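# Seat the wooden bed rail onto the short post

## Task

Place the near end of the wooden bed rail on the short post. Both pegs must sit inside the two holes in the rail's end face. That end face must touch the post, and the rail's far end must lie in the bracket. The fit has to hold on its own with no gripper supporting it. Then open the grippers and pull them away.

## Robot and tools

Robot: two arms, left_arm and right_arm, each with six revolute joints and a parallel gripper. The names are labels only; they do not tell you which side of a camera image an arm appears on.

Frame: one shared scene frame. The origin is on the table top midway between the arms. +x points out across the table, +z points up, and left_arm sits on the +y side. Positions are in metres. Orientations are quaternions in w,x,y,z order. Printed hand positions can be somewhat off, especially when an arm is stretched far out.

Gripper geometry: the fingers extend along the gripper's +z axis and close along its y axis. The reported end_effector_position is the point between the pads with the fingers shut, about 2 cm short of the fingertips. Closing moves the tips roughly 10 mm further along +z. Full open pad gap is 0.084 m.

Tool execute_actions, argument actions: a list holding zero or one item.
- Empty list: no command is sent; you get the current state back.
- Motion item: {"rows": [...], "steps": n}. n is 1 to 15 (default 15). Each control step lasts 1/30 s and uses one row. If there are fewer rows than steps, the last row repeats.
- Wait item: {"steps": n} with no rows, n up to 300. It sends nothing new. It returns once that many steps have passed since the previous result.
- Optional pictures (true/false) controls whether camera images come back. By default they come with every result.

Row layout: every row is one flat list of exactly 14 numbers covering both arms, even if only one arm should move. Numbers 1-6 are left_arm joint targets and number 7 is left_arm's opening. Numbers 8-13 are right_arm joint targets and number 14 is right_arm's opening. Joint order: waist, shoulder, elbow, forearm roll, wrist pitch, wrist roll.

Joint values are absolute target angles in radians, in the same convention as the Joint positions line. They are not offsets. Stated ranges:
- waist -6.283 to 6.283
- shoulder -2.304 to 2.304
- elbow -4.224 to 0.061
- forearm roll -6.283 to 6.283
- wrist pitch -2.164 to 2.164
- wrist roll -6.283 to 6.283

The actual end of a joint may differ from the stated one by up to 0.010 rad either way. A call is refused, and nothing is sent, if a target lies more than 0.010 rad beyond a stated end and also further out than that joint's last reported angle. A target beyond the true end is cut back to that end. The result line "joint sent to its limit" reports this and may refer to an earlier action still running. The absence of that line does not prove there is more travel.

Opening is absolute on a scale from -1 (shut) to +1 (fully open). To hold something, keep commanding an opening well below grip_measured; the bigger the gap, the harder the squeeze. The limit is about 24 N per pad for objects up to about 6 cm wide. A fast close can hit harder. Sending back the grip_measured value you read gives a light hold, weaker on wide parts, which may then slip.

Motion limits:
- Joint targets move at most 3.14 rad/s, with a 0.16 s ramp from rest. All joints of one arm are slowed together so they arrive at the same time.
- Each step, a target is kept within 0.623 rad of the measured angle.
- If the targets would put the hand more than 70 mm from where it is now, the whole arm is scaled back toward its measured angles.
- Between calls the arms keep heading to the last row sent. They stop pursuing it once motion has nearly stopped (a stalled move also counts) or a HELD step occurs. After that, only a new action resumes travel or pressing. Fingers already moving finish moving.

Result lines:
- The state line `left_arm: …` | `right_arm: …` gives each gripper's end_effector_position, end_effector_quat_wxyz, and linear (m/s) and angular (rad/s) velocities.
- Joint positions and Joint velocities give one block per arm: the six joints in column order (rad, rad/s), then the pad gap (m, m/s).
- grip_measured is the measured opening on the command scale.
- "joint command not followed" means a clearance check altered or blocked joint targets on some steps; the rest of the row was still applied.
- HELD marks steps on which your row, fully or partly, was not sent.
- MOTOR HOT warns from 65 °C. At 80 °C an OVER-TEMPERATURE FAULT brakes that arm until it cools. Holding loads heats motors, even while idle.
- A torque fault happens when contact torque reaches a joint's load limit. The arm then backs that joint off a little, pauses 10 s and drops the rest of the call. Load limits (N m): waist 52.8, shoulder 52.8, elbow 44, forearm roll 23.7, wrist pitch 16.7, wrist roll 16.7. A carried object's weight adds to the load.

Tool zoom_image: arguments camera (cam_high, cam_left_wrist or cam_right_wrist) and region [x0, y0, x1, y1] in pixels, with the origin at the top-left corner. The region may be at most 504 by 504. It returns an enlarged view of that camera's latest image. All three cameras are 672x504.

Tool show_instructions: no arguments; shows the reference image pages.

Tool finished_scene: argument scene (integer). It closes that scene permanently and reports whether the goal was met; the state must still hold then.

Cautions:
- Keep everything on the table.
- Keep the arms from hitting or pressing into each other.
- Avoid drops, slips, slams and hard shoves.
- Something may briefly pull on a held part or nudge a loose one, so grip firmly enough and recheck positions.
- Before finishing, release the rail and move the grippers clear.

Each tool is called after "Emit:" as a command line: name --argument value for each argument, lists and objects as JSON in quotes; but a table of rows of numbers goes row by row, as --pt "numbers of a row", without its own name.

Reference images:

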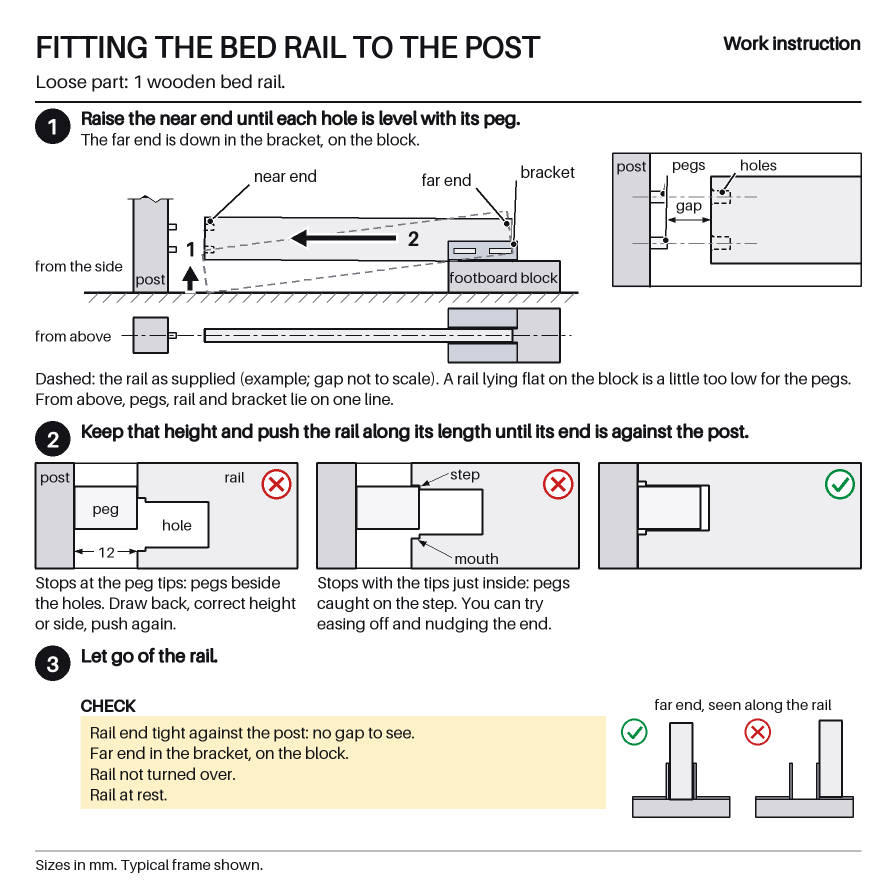

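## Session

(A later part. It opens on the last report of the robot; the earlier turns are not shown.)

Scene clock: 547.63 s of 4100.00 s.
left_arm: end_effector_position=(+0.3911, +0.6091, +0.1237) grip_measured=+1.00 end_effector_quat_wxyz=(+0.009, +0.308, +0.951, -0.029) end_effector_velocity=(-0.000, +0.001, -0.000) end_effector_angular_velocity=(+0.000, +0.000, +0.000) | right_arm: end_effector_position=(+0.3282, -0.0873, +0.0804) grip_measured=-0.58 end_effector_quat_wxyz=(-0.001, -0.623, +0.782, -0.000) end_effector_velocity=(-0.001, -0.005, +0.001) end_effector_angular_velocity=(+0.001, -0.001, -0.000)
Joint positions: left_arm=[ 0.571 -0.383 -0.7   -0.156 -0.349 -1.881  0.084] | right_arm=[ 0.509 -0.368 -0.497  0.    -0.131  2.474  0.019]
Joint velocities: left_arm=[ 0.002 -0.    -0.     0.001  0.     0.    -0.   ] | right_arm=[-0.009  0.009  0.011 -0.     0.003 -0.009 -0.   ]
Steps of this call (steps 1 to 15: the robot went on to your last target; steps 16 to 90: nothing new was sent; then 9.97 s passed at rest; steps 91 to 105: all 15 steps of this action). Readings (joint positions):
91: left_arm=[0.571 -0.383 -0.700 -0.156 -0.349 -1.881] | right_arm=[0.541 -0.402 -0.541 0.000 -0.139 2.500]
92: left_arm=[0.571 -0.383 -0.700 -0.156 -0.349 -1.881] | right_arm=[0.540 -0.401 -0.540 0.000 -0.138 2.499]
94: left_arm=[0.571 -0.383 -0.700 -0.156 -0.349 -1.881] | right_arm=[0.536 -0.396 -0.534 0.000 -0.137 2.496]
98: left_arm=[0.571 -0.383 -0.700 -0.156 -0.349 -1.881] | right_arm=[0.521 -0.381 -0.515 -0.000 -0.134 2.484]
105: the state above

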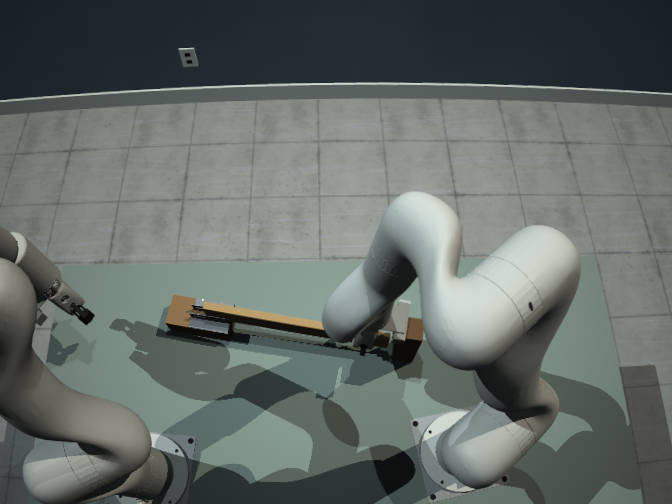

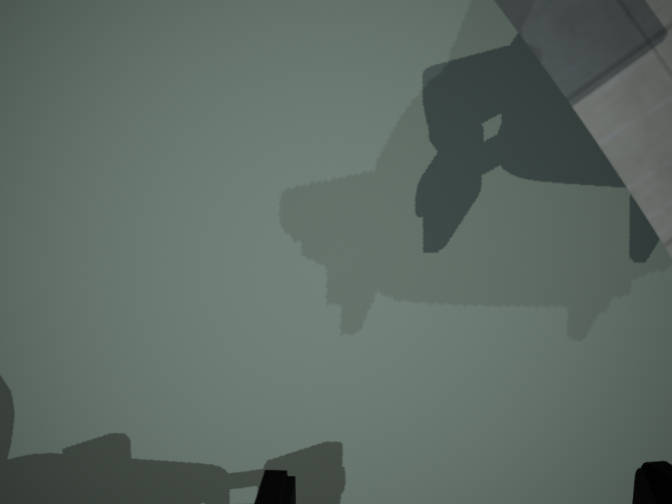

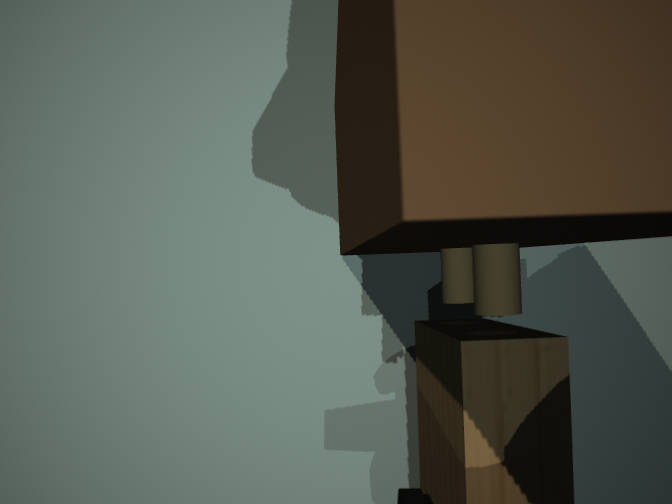

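Emit:
execute_actions --actions '[{"rows":[[0.571,-0.383,-0.7,-0.156,-0.349,-1.881,1,0.5078,-0.3585,-0.4953,0,-0.138,2.473,-1]]}]' --pictures false

Emit:
execute_actions --actions '[{"steps":3}]'

Emit:
zoom_image --camera "cam_right_wrist" --region '[380,230,620,410]'

Scene clock: 558.60 s of 4100.00 s.
left_arm: end_effector_position=(+0.3911, +0.6091, +0.1237) grip_measured=+1.00 end_effector_quat_wxyz=(+0.009, +0.308, +0.951, -0.029) end_effector_velocity=(-0.001, +0.000, -0.000) end_effector_angular_velocity=(-0.000, +0.001, +0.001) | right_arm: end_effector_position=(+0.3279, -0.0879, +0.0831) grip_measured=-0.58 end_effector_quat_wxyz=(-0.001, -0.623, +0.782, -0.000) end_effector_velocity=(+0.001, +0.000, +0.000) end_effector_angular_velocity=(+0.001, -0.001, -0.001)
Joint positions: left_arm=[ 0.571 -0.383 -0.7   -0.156 -0.349 -1.881  0.084] | right_arm=[ 0.508 -0.359 -0.495 -0.    -0.138  2.473  0.019]
Joint velocities: left_arm=[ 0.001 -0.001  0.001 -0.     0.     0.    -0.   ] | right_arm=[ 0.    -0.    -0.001 -0.     0.     0.001  0.   ]
Steps of this call (steps 1 to 15: the robot went on to your last target; steps 16 to 90: nothing new was sent; then 7.47 s passed at rest; steps 91 to 105: all 15 steps of this action). Readings (joint positions):
91: left_arm=[0.571 -0.383 -0.700 -0.156 -0.349 -1.881] | right_arm=[0.508 -0.367 -0.496 0.000 -0.131 2.473]
92: left_arm=[0.571 -0.383 -0.700 -0.156 -0.349 -1.881] | right_arm=[0.508 -0.366 -0.496 0.000 -0.132 2.473]
94: left_arm=[0.571 -0.383 -0.700 -0.156 -0.349 -1.881] | right_arm=[0.508 -0.362 -0.496 -0.000 -0.135 2.473]
98: left_arm=[0.571 -0.383 -0.700 -0.156 -0.349 -1.881] | right_arm=[0.508 -0.359 -0.495 -0.000 -0.138 2.473]
105: the state above

Scene clock: 558.70 s of 4100.00 s.
left_arm: end_effector_position=(+0.3911, +0.6091, +0.1237) grip_measured=+1.00 end_effector_quat_wxyz=(+0.009, +0.308, +0.951, -0.029) end_effector_velocity=(+0.000, +0.000, +0.000) end_effector_angular_velocity=(+0.000, -0.001, -0.000) | right_arm: end_effector_position=(+0.3279, -0.0879, +0.0831) grip_measured=-0.58 end_effector_quat_wxyz=(-0.001, -0.623, +0.782, -0.000) end_effector_velocity=(-0.000, +0.000, -0.000) end_effector_angular_velocity=(+0.000, -0.000, +0.000)
Joint positions: left_arm=[ 0.571 -0.383 -0.7   -0.156 -0.349 -1.881  0.084] | right_arm=[ 0.508 -0.359 -0.495 -0.    -0.138  2.473  0.019]
Joint velocities: left_arm=[-0.  0.  0. -0.  0.  0. -0.] | right_arm=[ 0.  0.  0.  0.  0. -0. -0.]
Steps of this call (steps 1 to 3: the robot went on to your last target). Readings (joint positions):
1: left_arm=[0.571 -0.383 -0.700 -0.156 -0.349 -1.881] | right_arm=[0.508 -0.359 -0.495 -0.000 -0.138 2.473]
2: left_arm=[0.571 -0.383 -0.700 -0.156 -0.349 -1.881] | right_arm=[0.508 -0.359 -0.495 -0.000 -0.138 2.473]
3: the state above

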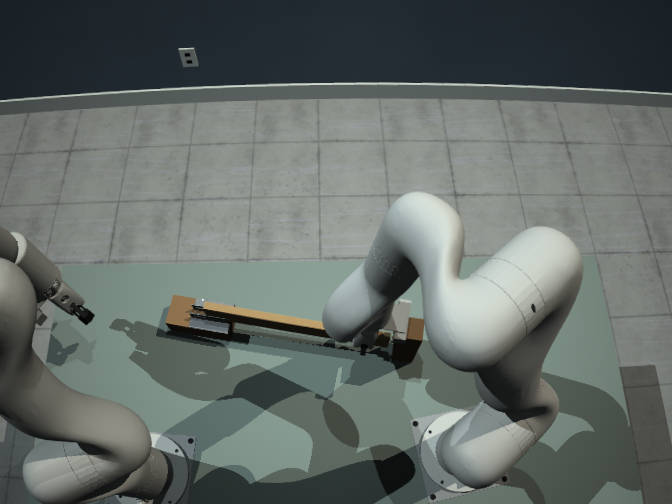

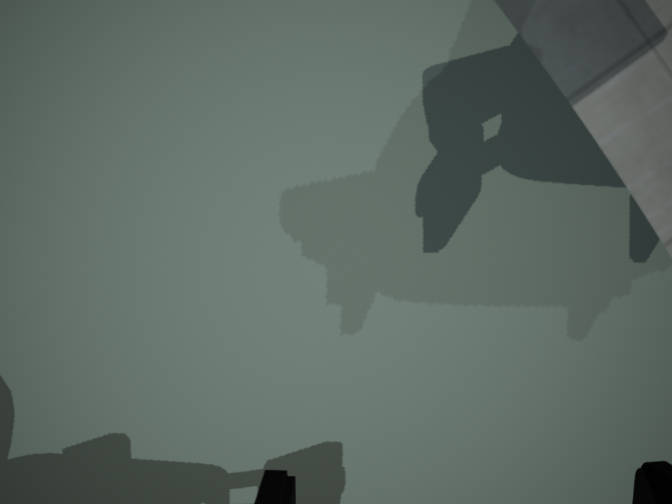

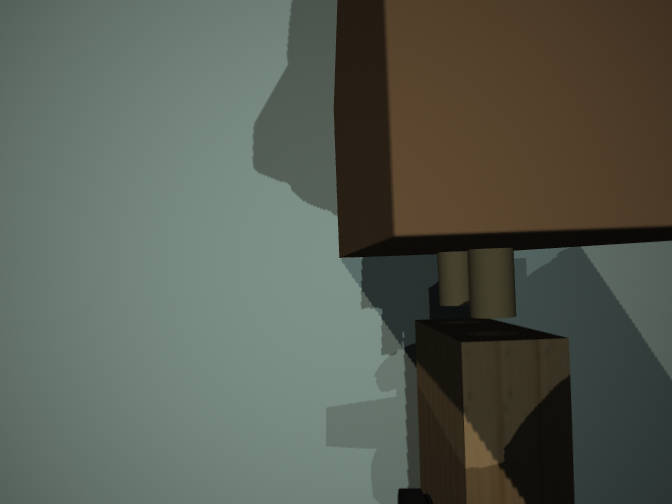

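Region (380, 230, 620, 410) of cam_right_wrist's 672x504 image, scaled by 2.100, with more detail than that image has; it fills the top 378 rows of this view, and the rest is white.

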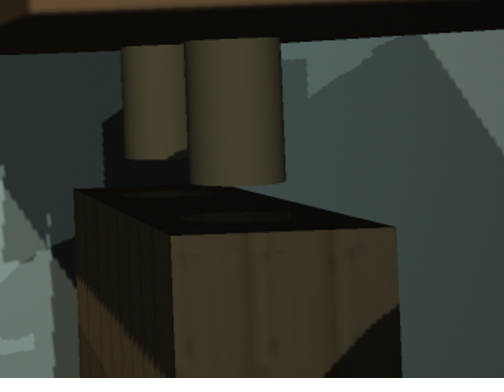

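Emit:
execute_actions --actions '[{"rows":[[0.571,-0.383,-0.7,-0.156,-0.349,-1.881,1,0.5023,-0.3559,-0.4907,0,-0.136,2.4675,-1],[0.571,-0.383,-0.7,-0.156,-0.349,-1.881,1,0.5023,-0.3559,-0.4907,0,-0.136,2.4675,-1],[0.571,-0.383,-0.7,-0.156,-0.349,-1.881,1,0.5023,-0.3559,-0.4907,0,-0.136,2.4675,-1],[0.571,-0.383,-0.7,-0.156,-0.349,-1.881,1,0.4968,-0.3533,-0.486,0,-0.134,2.462,-1],[0.571,-0.383,-0.7,-0.156,-0.349,-1.881,1,0.4968,-0.3533,-0.486,0,-0.134,2.462,-1],[0.571,-0.383,-0.7,-0.156,-0.349,-1.881,1,0.4968,-0.3533,-0.486,0,-0.134,2.462,-1],[0.571,-0.383,-0.7,-0.156,-0.349,-1.881,1,0.4913,-0.3507,-0.4814,0,-0.132,2.4565,-1]]}]'

Emit:
zoom_image --camera "cam_right_wrist" --region '[380,280,620,460]'

Scene clock: 571.17 s of 4100.00 s.
left_arm: end_effector_position=(+0.3911, +0.6091, +0.1237) grip_measured=+1.00 end_effector_quat_wxyz=(+0.009, +0.308, +0.951, -0.029) end_effector_velocity=(-0.000, +0.000, -0.000) end_effector_angular_velocity=(+0.000, -0.000, +0.000) | right_arm: end_effector_position=(+0.3292, -0.0933, +0.0835) grip_measured=-0.57 end_effector_quat_wxyz=(+0.003, -0.623, +0.782, -0.000) end_effector_velocity=(-0.003, -0.007, -0.002) end_effector_angular_velocity=(-0.007, +0.009, -0.002)
Joint positions: left_arm=[ 0.571 -0.383 -0.7   -0.156 -0.349 -1.881  0.084] | right_arm=[ 0.493 -0.351 -0.484  0.    -0.127  2.457  0.019]
Joint velocities: left_arm=[ 0.001 -0.     0.    -0.     0.001  0.    -0.   ] | right_arm=[-0.012 -0.     0.01  -0.002 -0.001 -0.007 -0.   ]
Steps of this call (steps 1 to 15: the robot went on to your last target; steps 16 to 90: nothing new was sent; then 8.97 s passed at rest; steps 91 to 105: all 15 steps of this action). Readings (joint positions):
91: left_arm=[0.571 -0.383 -0.700 -0.156 -0.349 -1.881] | right_arm=[0.508 -0.358 -0.495 0.000 -0.138 2.473]
92: left_arm=[0.571 -0.383 -0.700 -0.156 -0.349 -1.881] | right_arm=[0.507 -0.358 -0.495 0.000 -0.137 2.472]
94: left_arm=[0.571 -0.383 -0.700 -0.156 -0.349 -1.881] | right_arm=[0.505 -0.357 -0.493 0.000 -0.136 2.470]
98: left_arm=[0.571 -0.383 -0.700 -0.156 -0.349 -1.881] | right_arm=[0.498 -0.354 -0.488 0.000 -0.133 2.463]
105: the state above

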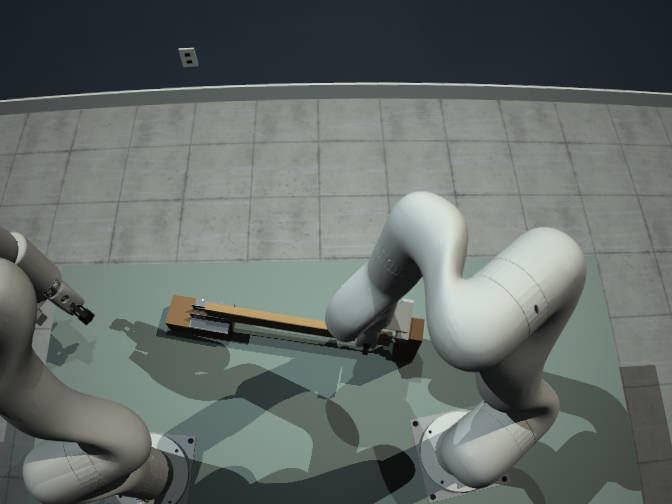

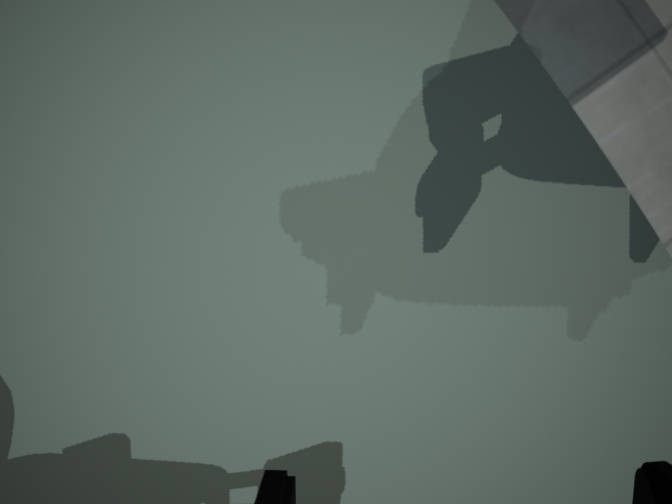

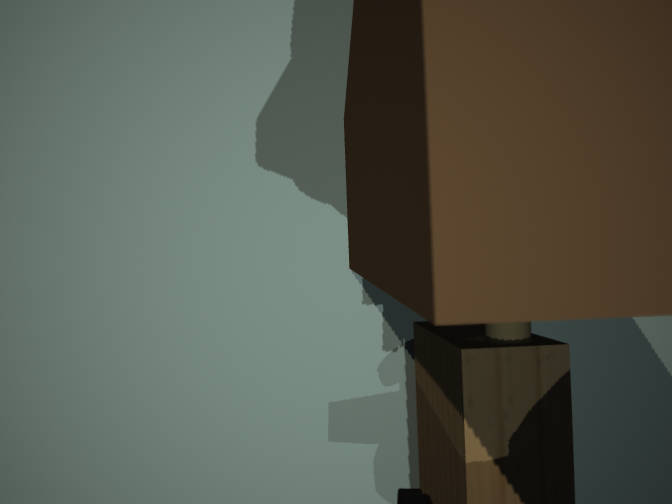

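Region (380, 280, 620, 460) of cam_right_wrist's 672x504 image, scaled by 2.100, with more detail than that image has; it fills the top 378 rows of this view, and the rest is white.

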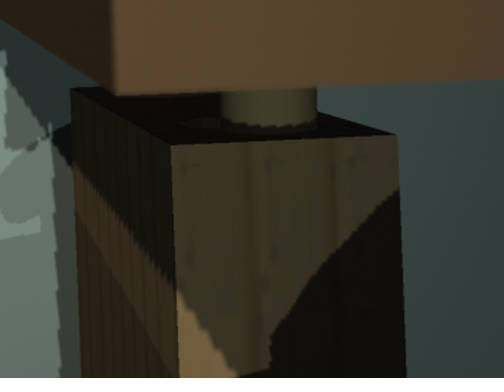

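Emit:
execute_actions --actions '[{"rows":[[0.571,-0.383,-0.7,-0.156,-0.349,-1.881,1,0.5078,-0.3585,-0.4953,0,-0.138,2.473,-1],[0.571,-0.383,-0.7,-0.156,-0.349,-1.881,1,0.5078,-0.3585,-0.4953,0,-0.138,2.473,-1],[0.571,-0.383,-0.7,-0.156,-0.349,-1.881,1,0.5078,-0.3585,-0.4953,0,-0.138,2.473,-1],[0.571,-0.383,-0.7,-0.156,-0.349,-1.881,1,0.5078,-0.3585,-0.4953,0,-0.138,2.473,-1],[0.571,-0.383,-0.7,-0.156,-0.349,-1.881,1,0.5078,-0.3585,-0.4953,0,-0.138,2.473,-1],[0.571,-0.383,-0.7,-0.156,-0.349,-1.881,1,0.5078,-0.3585,-0.4953,0,-0.138,2.473,-1],[0.571,-0.383,-0.7,-0.156,-0.349,-1.881,1,0.5047,-0.356,-0.4907,0,-0.136,2.47,-1],[0.571,-0.383,-0.7,-0.156,-0.349,-1.881,1,0.5047,-0.356,-0.4907,0,-0.136,2.47,-1],[0.571,-0.383,-0.7,-0.156,-0.349,-1.881,1,0.5016,-0.3534,-0.4861,0,-0.134,2.467,-1]]}]'

Emit:
zoom_image --camera "cam_right_wrist" --region '[380,250,620,430]'

Scene clock: 606.27 s of 4100.00 s.
left_arm: end_effector_position=(+0.3911, +0.6091, +0.1237) grip_measured=+1.00 end_effector_quat_wxyz=(+0.009, +0.308, +0.951, -0.029) end_effector_velocity=(-0.000, +0.000, +0.000) end_effector_angular_velocity=(+0.000, -0.000, +0.001) | right_arm: end_effector_position=(+0.3262, -0.0918, +0.0829) grip_measured=-0.58 end_effector_quat_wxyz=(-0.002, -0.623, +0.782, -0.000) end_effector_velocity=(+0.001, -0.002, +0.000) end_effector_angular_velocity=(+0.005, -0.007, +0.001)
Joint positions: left_arm=[ 0.571 -0.383 -0.7   -0.156 -0.349 -1.881  0.084] | right_arm=[ 0.502 -0.354 -0.486 -0.    -0.135  2.468  0.019]
Joint velocities: left_arm=[ 0.001  0.     0.     0.     0.    -0.     0.   ] | right_arm=[-0.006  0.005  0.007  0.     0.01  -0.007  0.   ]
Steps of this call (steps 1 to 15: the robot went on to your last target; steps 16 to 90: nothing new was sent; then 31.60 s passed at rest; steps 91 to 105: all 15 steps of this action). Readings (joint positions):
91: left_arm=[0.571 -0.383 -0.700 -0.156 -0.349 -1.881] | right_arm=[0.491 -0.351 -0.482 -0.000 -0.127 2.457]
92: left_arm=[0.571 -0.383 -0.700 -0.156 -0.349 -1.881] | right_arm=[0.493 -0.352 -0.483 -0.000 -0.129 2.459]
94: left_arm=[0.571 -0.383 -0.700 -0.156 -0.349 -1.881] | right_arm=[0.499 -0.355 -0.486 -0.000 -0.138 2.466]
98: left_arm=[0.571 -0.383 -0.700 -0.156 -0.349 -1.881] | right_arm=[0.506 -0.358 -0.490 -0.000 -0.142 2.471]
105: the state above

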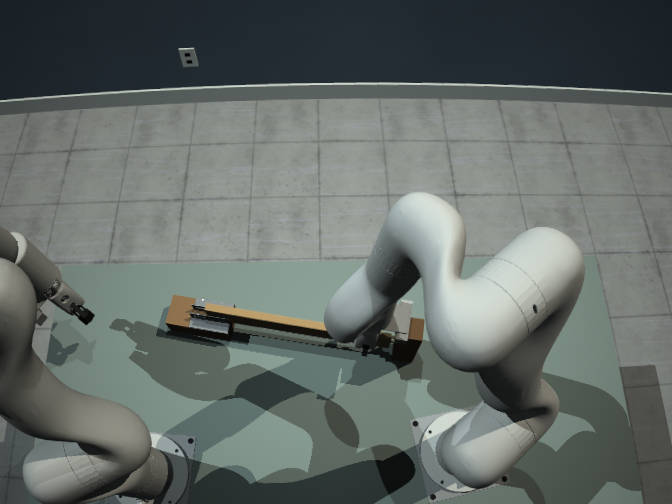

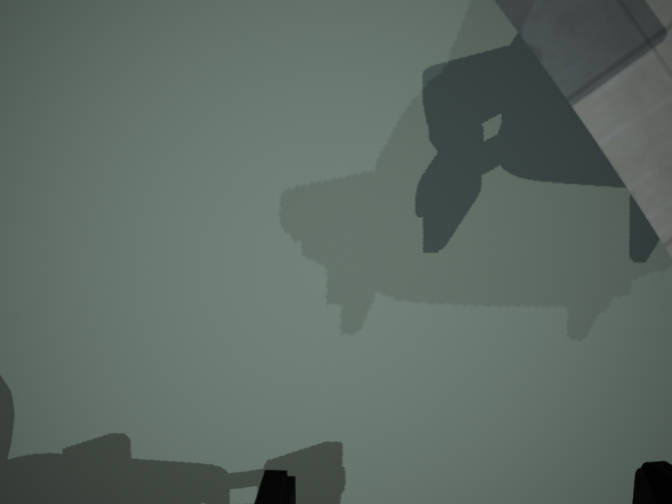

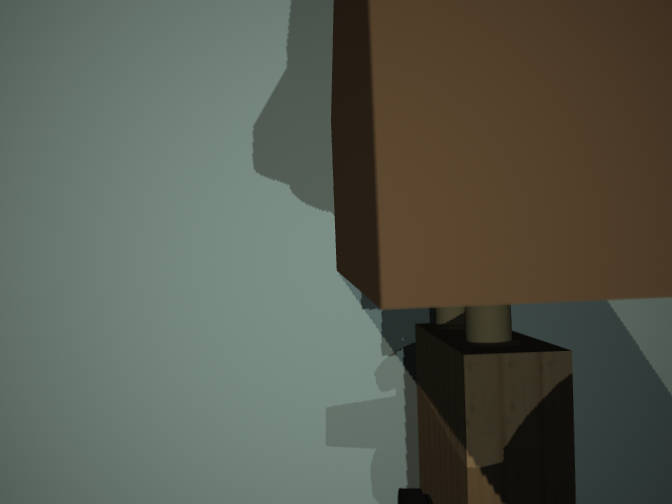

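Region (380, 250, 620, 430) of cam_right_wrist's 672x504 image, scaled by 2.100, with more detail than that image has; it fills the top 378 rows of this view, and the rest is white.

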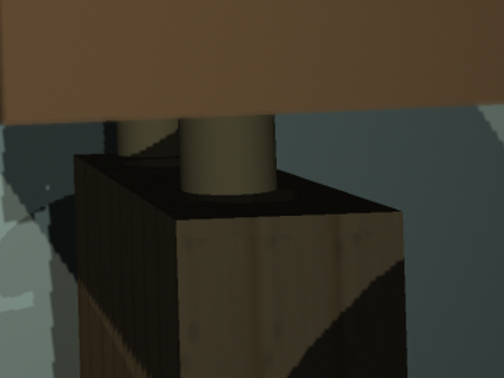

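Emit:
execute_actions --actions '[{"rows":[[0.571,-0.383,-0.7,-0.156,-0.349,-1.881,1,0.5002,-0.354,-0.4869,0,-0.134,2.4655,-1],[0.571,-0.383,-0.7,-0.156,-0.349,-1.881,1,0.5002,-0.354,-0.4869,0,-0.134,2.4655,-1],[0.571,-0.383,-0.7,-0.156,-0.349,-1.881,1,0.5002,-0.354,-0.4869,0,-0.134,2.4655,-1],[0.571,-0.383,-0.7,-0.156,-0.349,-1.881,1,0.5002,-0.354,-0.4869,0,-0.134,2.4655,-1],[0.571,-0.383,-0.7,-0.156,-0.349,-1.881,1,0.5002,-0.354,-0.4869,0,-0.134,2.4655,-1],[0.571,-0.383,-0.7,-0.156,-0.349,-1.881,1,0.5002,-0.354,-0.4869,0,-0.134,2.4655,-1],[0.571,-0.383,-0.7,-0.156,-0.349,-1.881,1,0.4973,-0.352,-0.4834,0,-0.1325,2.4625,-1],[0.571,-0.383,-0.7,-0.156,-0.349,-1.881,1,0.4973,-0.352,-0.4834,0,-0.1325,2.4625,-1],[0.571,-0.383,-0.7,-0.156,-0.349,-1.881,1,0.4944,-0.35,-0.4799,0,-0.131,2.4597,-1]]}]'

Emit:
zoom_image --camera "cam_right_wrist" --region '[380,280,620,460]'

Scene clock: 623.33 s of 4100.00 s.
left_arm: end_effector_position=(+0.3911, +0.6091, +0.1237) grip_measured=+1.00 end_effector_quat_wxyz=(+0.009, +0.308, +0.951, -0.029) end_effector_velocity=(+0.000, -0.000, +0.000) end_effector_angular_velocity=(+0.000, -0.001, -0.001) | right_arm: end_effector_position=(+0.3272, -0.0937, +0.0832) grip_measured=-0.58 end_effector_quat_wxyz=(+0.001, -0.623, +0.782, -0.000) end_effector_velocity=(+0.000, -0.002, +0.001) end_effector_angular_velocity=(+0.003, -0.004, +0.002)
Joint positions: left_arm=[ 0.571 -0.383 -0.7   -0.156 -0.349 -1.881  0.084] | right_arm=[ 0.496 -0.35  -0.482  0.    -0.129  2.46   0.019]
Joint velocities: left_arm=[-0.001  0.    -0.    -0.     0.001  0.     0.   ] | right_arm=[-0.006  0.005  0.006  0.     0.006 -0.008  0.   ]
Steps of this call (steps 1 to 15: the robot went on to your last target; steps 16 to 90: nothing new was sent; then 13.57 s passed at rest; steps 91 to 105: all 15 steps of this action). Readings (joint positions):
91: left_arm=[0.571 -0.383 -0.700 -0.156 -0.349 -1.881] | right_arm=[0.502 -0.353 -0.486 -0.000 -0.134 2.467]
92: left_arm=[0.571 -0.383 -0.700 -0.156 -0.349 -1.881] | right_arm=[0.501 -0.353 -0.486 0.000 -0.134 2.467]
94: left_arm=[0.571 -0.383 -0.700 -0.156 -0.349 -1.881] | right_arm=[0.501 -0.354 -0.487 -0.000 -0.134 2.466]
98: left_arm=[0.571 -0.383 -0.700 -0.156 -0.349 -1.881] | right_arm=[0.500 -0.354 -0.487 0.000 -0.133 2.465]
105: the state above

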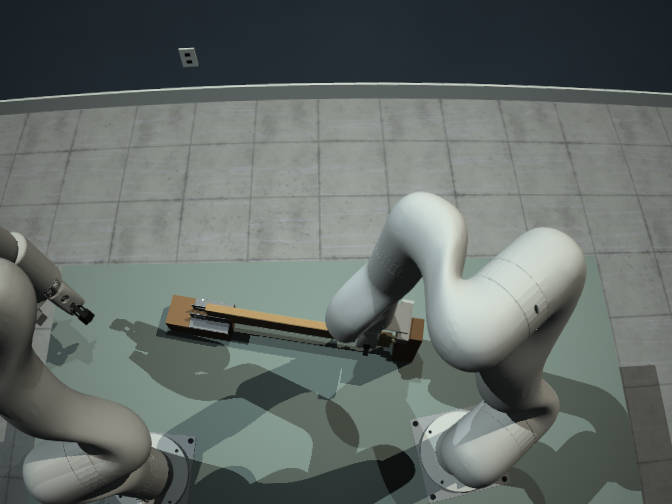

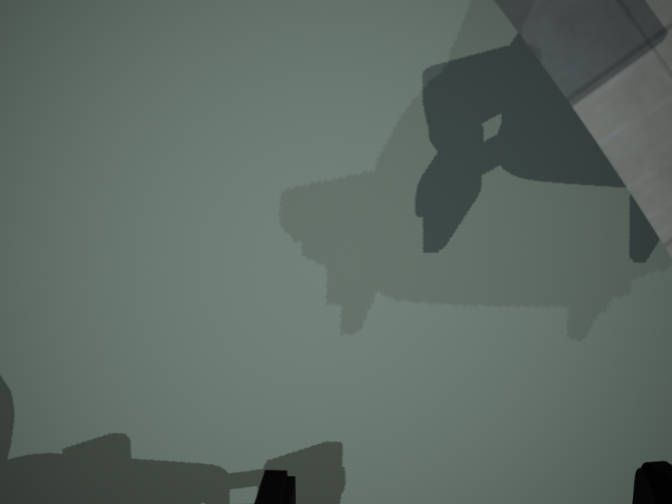

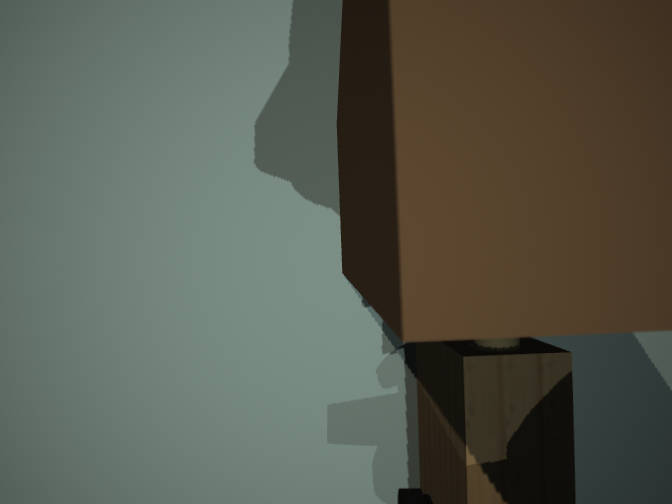

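Region (380, 280, 620, 460) of cam_right_wrist's 672x504 image, scaled by 2.100, with more detail than that image has; it fills the top 378 rows of this view, and the rest is white.

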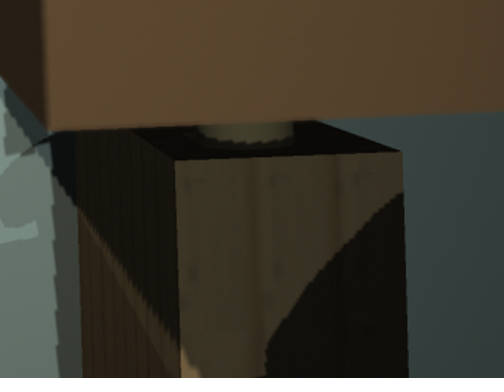

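Emit:
execute_actions --actions '[{"rows":[[0.571,-0.383,-0.7,-0.156,-0.349,-1.881,1,0.4915,-0.348,-0.4762,0,-0.1295,2.457,-1],[0.571,-0.383,-0.7,-0.156,-0.349,-1.881,1,0.4915,-0.348,-0.4762,0,-0.1295,2.457,-1],[0.571,-0.383,-0.7,-0.156,-0.349,-1.881,1,0.4915,-0.348,-0.4762,0,-0.1295,2.457,-1],[0.571,-0.383,-0.7,-0.156,-0.349,-1.881,1,0.4886,-0.346,-0.4725,0,-0.128,2.454,-1],[0.571,-0.383,-0.7,-0.156,-0.349,-1.881,1,0.4886,-0.346,-0.4725,0,-0.128,2.454,-1],[0.571,-0.383,-0.7,-0.156,-0.349,-1.881,1,0.4886,-0.346,-0.4725,0,-0.128,2.454,-1],[0.571,-0.383,-0.7,-0.156,-0.349,-1.881,1,0.4857,-0.344,-0.4688,0,-0.1265,2.451,-1],[0.571,-0.383,-0.7,-0.156,-0.349,-1.881,1,0.4857,-0.344,-0.4688,0,-0.1265,2.451,-1],[0.571,-0.383,-0.7,-0.156,-0.349,-1.881,1,0.4857,-0.344,-0.4688,0,-0.1265,2.451,-1],[0.571,-0.383,-0.7,-0.156,-0.349,-1.881,1,0.4828,-0.342,-0.4651,0,-0.125,2.448,-1]]}]'

Emit:
zoom_image --camera "cam_high" --region '[150,280,450,380]'

Scene clock: 645.10 s of 4100.00 s.
left_arm: end_effector_position=(+0.3911, +0.6091, +0.1237) grip_measured=+1.00 end_effector_quat_wxyz=(+0.009, +0.308, +0.951, -0.029) end_effector_velocity=(-0.000, +0.000, -0.000) end_effector_angular_velocity=(+0.000, -0.000, +0.000) | right_arm: end_effector_position=(+0.3256, -0.1001, +0.0829) grip_measured=-0.57 end_effector_quat_wxyz=(+0.002, -0.623, +0.782, -0.000) end_effector_velocity=(-0.002, -0.006, -0.000) end_effector_angular_velocity=(+0.001, -0.001, +0.002)
Joint positions: left_arm=[ 0.571 -0.383 -0.7   -0.156 -0.349 -1.881  0.084] | right_arm=[ 0.483 -0.343 -0.468 -0.    -0.121  2.449  0.019]
Joint velocities: left_arm=[ 0. -0. -0.  0.  0. -0.  0.] | right_arm=[-0.01   0.007  0.014  0.     0.008 -0.012 -0.   ]
Steps of this call (steps 1 to 15: the robot went on to your last target; steps 16 to 90: nothing new was sent; then 18.27 s passed at rest; steps 91 to 105: all 15 steps of this action). Readings (joint positions):
91: left_arm=[0.571 -0.383 -0.700 -0.156 -0.349 -1.881] | right_arm=[0.494 -0.350 -0.480 0.000 -0.129 2.460]
92: left_arm=[0.571 -0.383 -0.700 -0.156 -0.349 -1.881] | right_arm=[0.494 -0.350 -0.480 0.000 -0.129 2.459]
94: left_arm=[0.571 -0.383 -0.700 -0.156 -0.349 -1.881] | right_arm=[0.493 -0.349 -0.478 0.000 -0.128 2.458]
98: left_arm=[0.571 -0.383 -0.700 -0.156 -0.349 -1.881] | right_arm=[0.489 -0.347 -0.474 -0.000 -0.126 2.455]
105: the state above

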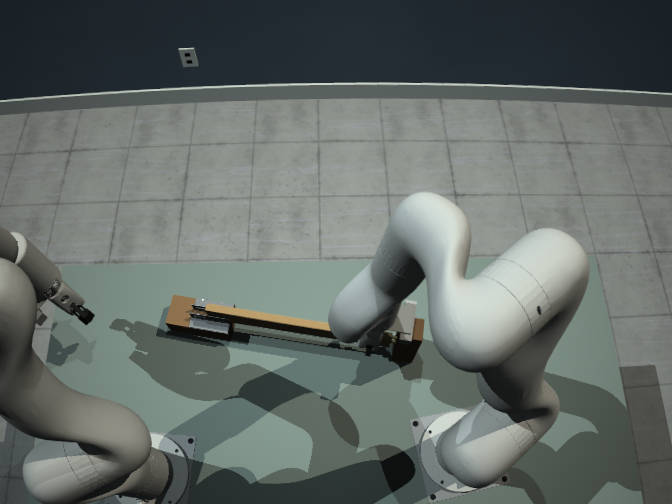

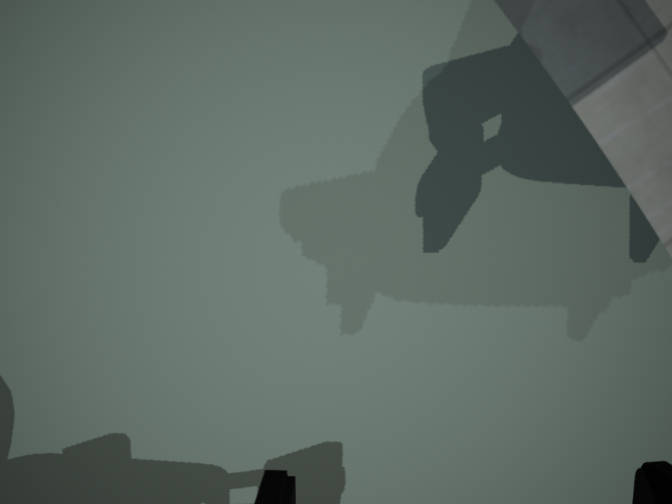

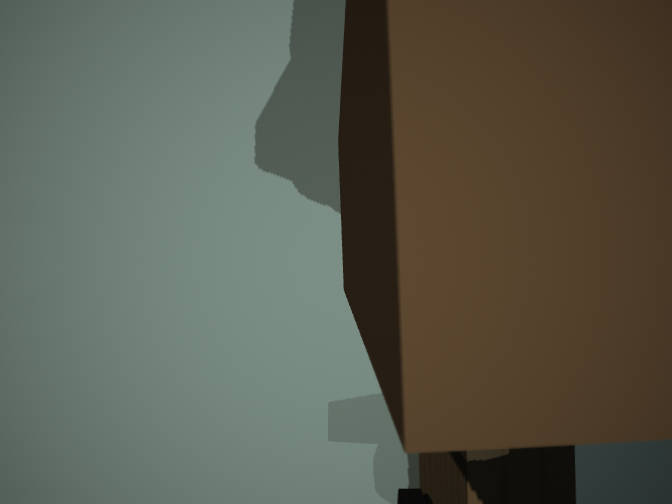

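Region (150, 280, 450, 380) of cam_high's 672x504 image, scaled by 1.680, with more detail than that image has.

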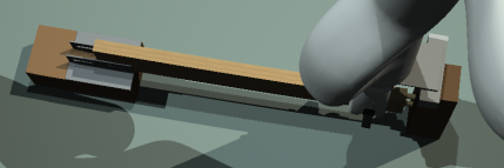

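Emit:
execute_actions --actions '[{"rows":[[0.571,-0.383,-0.7,-0.156,-0.349,-1.881,1,0.4828,-0.338,-0.4651,0,-0.1285,2.448,-1],[0.571,-0.383,-0.7,-0.156,-0.349,-1.881,1,0.4828,-0.338,-0.4651,0,-0.1285,2.448,-1],[0.571,-0.383,-0.7,-0.156,-0.349,-1.881,1,0.4828,-0.338,-0.4651,0,-0.1285,2.448,-1],[0.571,-0.383,-0.7,-0.156,-0.349,-1.881,1,0.4828,-0.338,-0.4651,0,-0.1285,2.448,-1],[0.571,-0.383,-0.7,-0.156,-0.349,-1.881,1,0.4828,-0.342,-0.4651,0,-0.125,2.448,-1],[0.571,-0.383,-0.7,-0.156,-0.349,-1.881,1,0.4828,-0.342,-0.4651,0,-0.125,2.448,-1],[0.571,-0.383,-0.7,-0.156,-0.349,-1.881,1,0.4828,-0.346,-0.4651,0,-0.1215,2.448,-1],[0.571,-0.383,-0.7,-0.156,-0.349,-1.881,1,0.4828,-0.346,-0.4651,0,-0.1215,2.448,-1],[0.571,-0.383,-0.7,-0.156,-0.349,-1.881,1,0.4828,-0.35,-0.4651,0,-0.118,2.448,-1],[0.571,-0.383,-0.7,-0.156,-0.349,-1.881,1,0.4828,-0.35,-0.4651,0,-0.118,2.448,-1],[0.571,-0.383,-0.7,-0.156,-0.349,-1.881,1,0.48,-0.348,-0.4614,0,-0.1165,2.445,-1],[0.571,-0.383,-0.7,-0.156,-0.349,-1.881,1,0.48,-0.348,-0.4614,0,-0.1165,2.445,-1],[0.571,-0.383,-0.7,-0.156,-0.349,-1.881,1,0.477,-0.346,-0.4577,0,-0.115,2.442,-1]]}]'

Emit:
zoom_image --camera "cam_high" --region '[150,280,450,380]'

Scene clock: 665.40 s of 4100.00 s.
left_arm: end_effector_position=(+0.3911, +0.6091, +0.1237) grip_measured=+1.00 end_effector_quat_wxyz=(+0.009, +0.308, +0.951, -0.029) end_effector_velocity=(-0.000, -0.000, -0.000) end_effector_angular_velocity=(-0.001, +0.001, -0.001) | right_arm: end_effector_position=(+0.3254, -0.1017, +0.0810) grip_measured=-0.57 end_effector_quat_wxyz=(+0.002, -0.623, +0.782, -0.000) end_effector_velocity=(-0.002, -0.013, -0.005) end_effector_angular_velocity=(+0.007, -0.009, -0.001)
Joint positions: left_arm=[ 0.571 -0.383 -0.7   -0.156 -0.349 -1.881  0.084] | right_arm=[ 0.48  -0.347 -0.465  0.    -0.114  2.445  0.019]
Joint velocities: left_arm=[-0.001 -0.001  0.    -0.001  0.     0.     0.   ] | right_arm=[-0.028  0.004  0.031  0.001  0.039 -0.028 -0.   ]
Steps of this call (steps 1 to 15: the robot went on to your last target; steps 16 to 90: nothing new was sent; then 16.80 s passed at rest; steps 91 to 105: all 15 steps of this action). Readings (joint positions):
91: left_arm=[0.571 -0.383 -0.700 -0.156 -0.349 -1.881] | right_arm=[0.483 -0.342 -0.467 0.000 -0.121 2.448]
92: left_arm=[0.571 -0.383 -0.700 -0.156 -0.349 -1.881] | right_arm=[0.483 -0.342 -0.467 0.000 -0.121 2.448]
94: left_arm=[0.571 -0.383 -0.700 -0.156 -0.349 -1.881] | right_arm=[0.482 -0.340 -0.466 -0.000 -0.121 2.448]
98: left_arm=[0.571 -0.383 -0.700 -0.156 -0.349 -1.881] | right_arm=[0.482 -0.341 -0.466 -0.000 -0.121 2.448]
105: the state above

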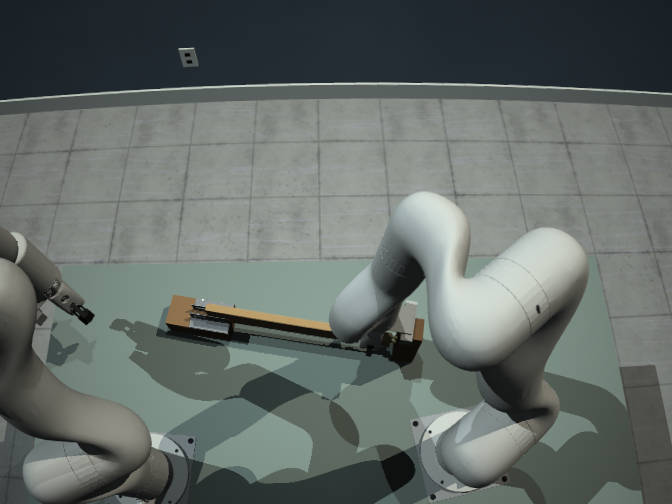

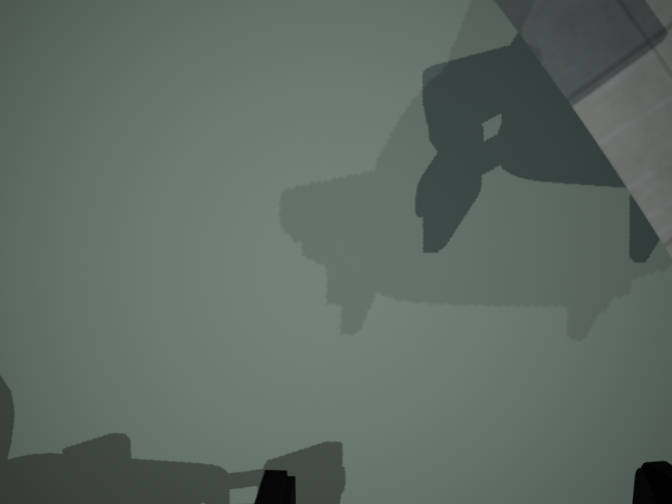

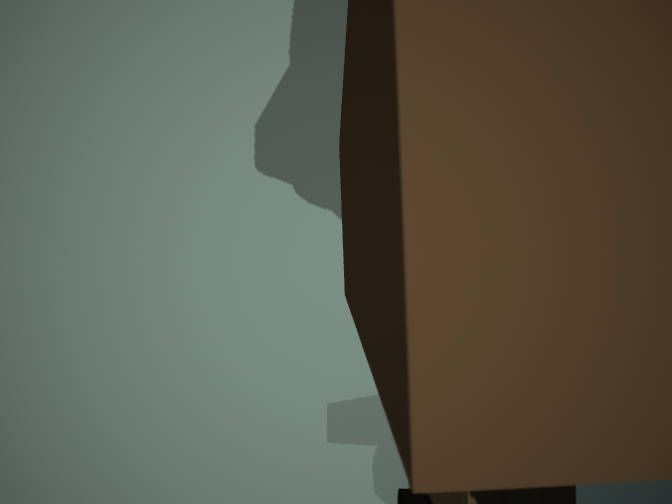

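Region (150, 280, 450, 380) of cam_high's 672x504 image, scaled by 1.680, with more detail than that image has.

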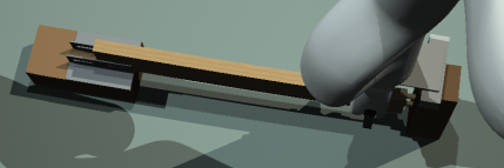

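Emit:
execute_actions --actions '[{"rows":[[0.571,-0.383,-0.7,-0.156,-0.349,-1.881,1,0.48,-0.344,-0.4614,0,-0.12,2.445,-1],[0.571,-0.383,-0.7,-0.156,-0.349,-1.881,1,0.48,-0.344,-0.4614,0,-0.12,2.445,-1],[0.571,-0.383,-0.7,-0.156,-0.349,-1.881,1,0.4814,-0.3434,-0.4606,0,-0.12,2.445,-1],[0.571,-0.383,-0.7,-0.156,-0.349,-1.881,1,0.4814,-0.3434,-0.4606,0,-0.12,2.445,-1],[0.571,-0.383,-0.7,-0.156,-0.349,-1.881,1,0.4828,-0.3428,-0.4598,0,-0.12,2.445,-1],[0.571,-0.383,-0.7,-0.156,-0.349,-1.881,1,0.4828,-0.3428,-0.4598,0,-0.12,2.445,-1],[0.571,-0.383,-0.7,-0.156,-0.349,-1.881,1,0.4828,-0.3428,-0.4598,0,-0.12,2.445,-1],[0.571,-0.383,-0.7,-0.156,-0.349,-1.881,1,0.48,-0.344,-0.4614,0,-0.12,2.445,-1],[0.571,-0.383,-0.7,-0.156,-0.349,-1.881,1,0.48,-0.344,-0.4614,0,-0.12,2.445,-1],[0.571,-0.383,-0.7,-0.156,-0.349,-1.881,1,0.4786,-0.3446,-0.4622,0,-0.12,2.445,-1],[0.571,-0.383,-0.7,-0.156,-0.349,-1.881,1,0.4786,-0.3446,-0.4622,0,-0.12,2.445,-1],[0.571,-0.383,-0.7,-0.156,-0.349,-1.881,1,0.4772,-0.3452,-0.463,0,-0.12,2.445,-1],[0.571,-0.383,-0.7,-0.156,-0.349,-1.881,1,0.4772,-0.3452,-0.463,0,-0.12,2.445,-1],[0.571,-0.383,-0.7,-0.156,-0.349,-1.881,1,0.4758,-0.3458,-0.4638,0,-0.12,2.445,-1]]}]'

Emit:
zoom_image --camera "cam_high" --region '[150,280,450,380]'

Scene clock: 680.83 s of 4100.00 s.
left_arm: end_effector_position=(+0.3911, +0.6091, +0.1237) grip_measured=+1.00 end_effector_quat_wxyz=(+0.009, +0.308, +0.951, -0.029) end_effector_velocity=(-0.000, +0.000, -0.001) end_effector_angular_velocity=(-0.000, +0.000, +0.001) | right_arm: end_effector_position=(+0.3242, -0.1030, +0.0812) grip_measured=-0.57 end_effector_quat_wxyz=(-0.000, -0.622, +0.783, +0.000) end_effector_velocity=(+0.003, -0.003, -0.000) end_effector_angular_velocity=(-0.008, +0.011, -0.016)
Joint positions: left_arm=[ 0.571 -0.383 -0.7   -0.156 -0.349 -1.881  0.084] | right_arm=[ 0.479 -0.345 -0.463  0.    -0.118  2.445  0.019]
Joint velocities: left_arm=[ 0.001 -0.001  0.    -0.001  0.001  0.     0.   ] | right_arm=[-0.013 -0.008 -0.011  0.002 -0.017  0.     0.001]
Steps of this call (steps 1 to 15: the robot went on to your last target; steps 16 to 90: nothing new was sent; then 11.93 s passed at rest; steps 91 to 105: all 15 steps of this action). Readings (joint positions):
91: left_arm=[0.571 -0.383 -0.700 -0.156 -0.349 -1.881] | right_arm=[0.477 -0.346 -0.461 -0.000 -0.110 2.442]
92: left_arm=[0.571 -0.383 -0.700 -0.156 -0.349 -1.881] | right_arm=[0.477 -0.346 -0.462 -0.000 -0.111 2.442]
94: left_arm=[0.571 -0.383 -0.700 -0.156 -0.349 -1.881] | right_arm=[0.478 -0.346 -0.462 -0.000 -0.112 2.444]
98: left_arm=[0.571 -0.383 -0.700 -0.156 -0.349 -1.881] | right_arm=[0.481 -0.344 -0.461 -0.000 -0.115 2.445]
105: the state above

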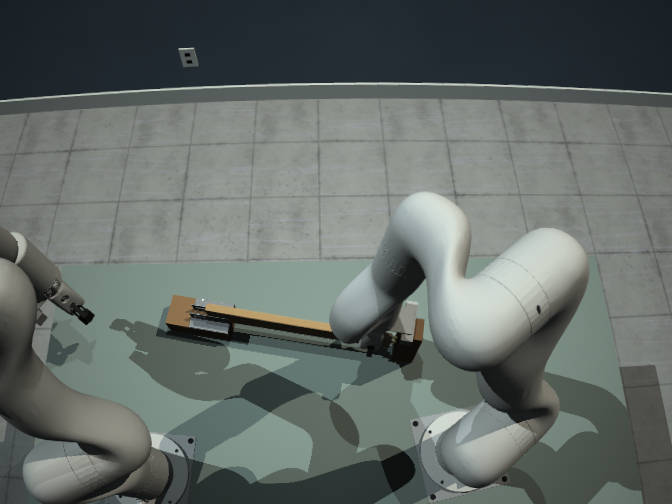

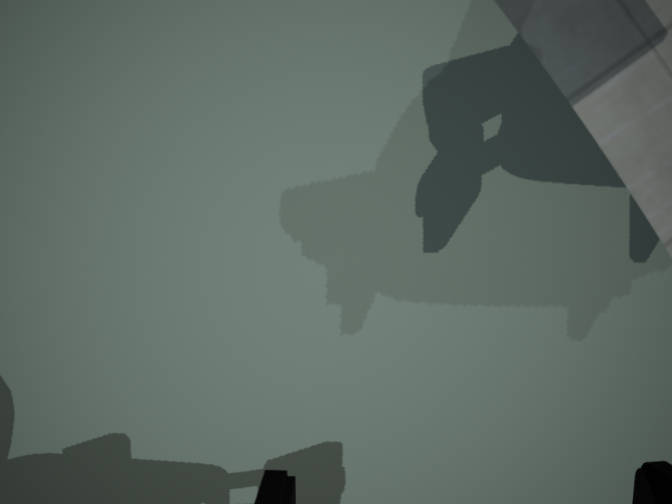

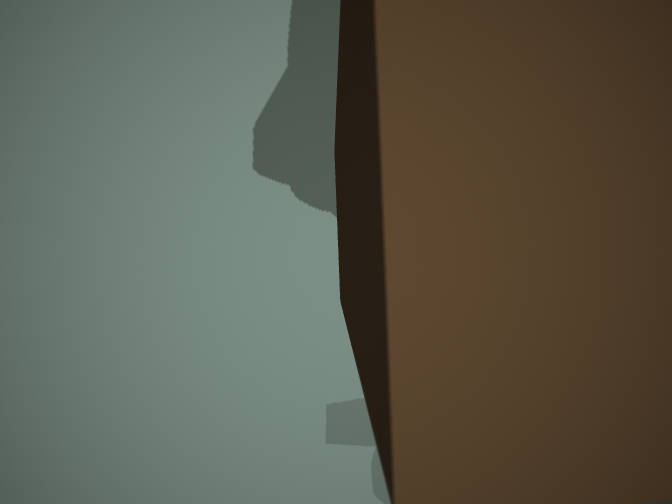

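Region (150, 280, 450, 380) of cam_high's 672x504 image, scaled by 1.680, with more detail than that image has.

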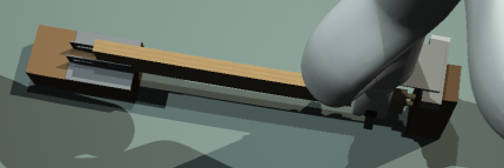

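Emit:
execute_actions --actions '[]'

Scene clock: 706.40 s of 4100.00 s.
left_arm: end_effector_position=(+0.3911, +0.6091, +0.1237) grip_measured=+1.00 end_effector_quat_wxyz=(+0.009, +0.308, +0.951, -0.029) end_effector_velocity=(-0.000, +0.000, -0.000) end_effector_angular_velocity=(-0.000, +0.000, +0.001) | right_arm: end_effector_position=(+0.3248, -0.1040, +0.0810) grip_measured=-0.57 end_effector_quat_wxyz=(-0.001, -0.621, +0.784, +0.000) end_effector_velocity=(-0.001, -0.000, -0.000) end_effector_angular_velocity=(-0.001, +0.001, +0.001)
Joint positions: left_arm=[ 0.571 -0.383 -0.7   -0.156 -0.349 -1.881  0.084] | right_arm=[ 0.476 -0.346 -0.464 -0.    -0.12   2.445  0.019]
Joint velocities: left_arm=[ 0.001 -0.001 -0.    -0.    -0.     0.     0.   ] | right_arm=[ 0.    -0.     0.001  0.    -0.    -0.001 -0.   ]
Steps of this call (steps 1 to 15: the robot went on to your last target; steps 16 to 90: nothing new was sent; then 22.57 s passed at rest). Readings (joint positions):
1: left_arm=[0.571 -0.383 -0.700 -0.156 -0.349 -1.881] | right_arm=[0.479 -0.345 -0.463 0.000 -0.119 2.445]
2: left_arm=[0.571 -0.383 -0.700 -0.156 -0.349 -1.881] | right_arm=[0.478 -0.345 -0.463 0.000 -0.120 2.445]
4: left_arm=[0.571 -0.383 -0.700 -0.156 -0.349 -1.881] | right_arm=[0.477 -0.345 -0.463 0.000 -0.121 2.445]
8: left_arm=[0.571 -0.383 -0.700 -0.156 -0.349 -1.881] | right_arm=[0.476 -0.346 -0.463 0.000 -0.121 2.445]
90: the state above
All arms were judged still, so your last target was given up. Only a new action makes them travel on or press farther. Fingers that are still opening or closing keep moving.

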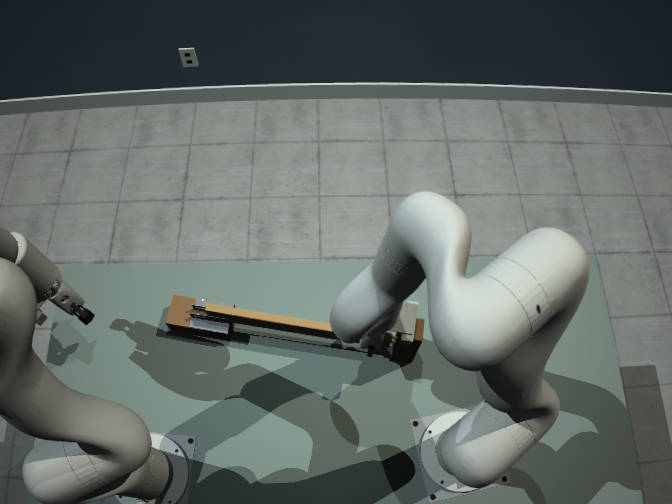

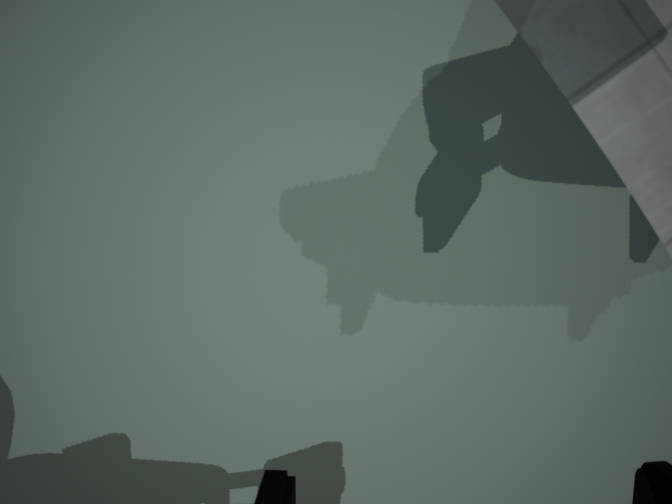

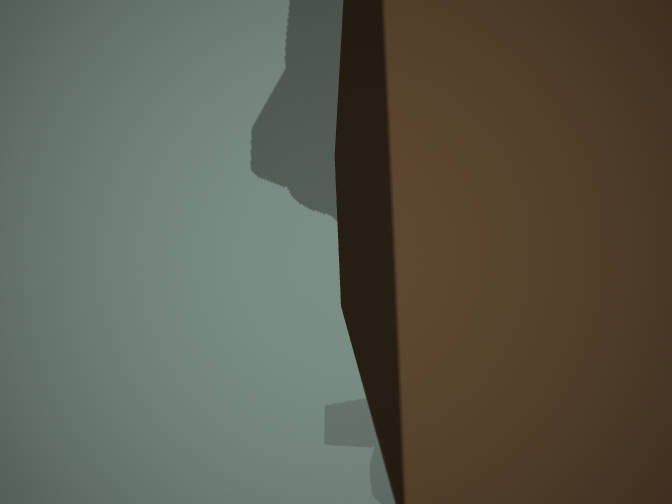

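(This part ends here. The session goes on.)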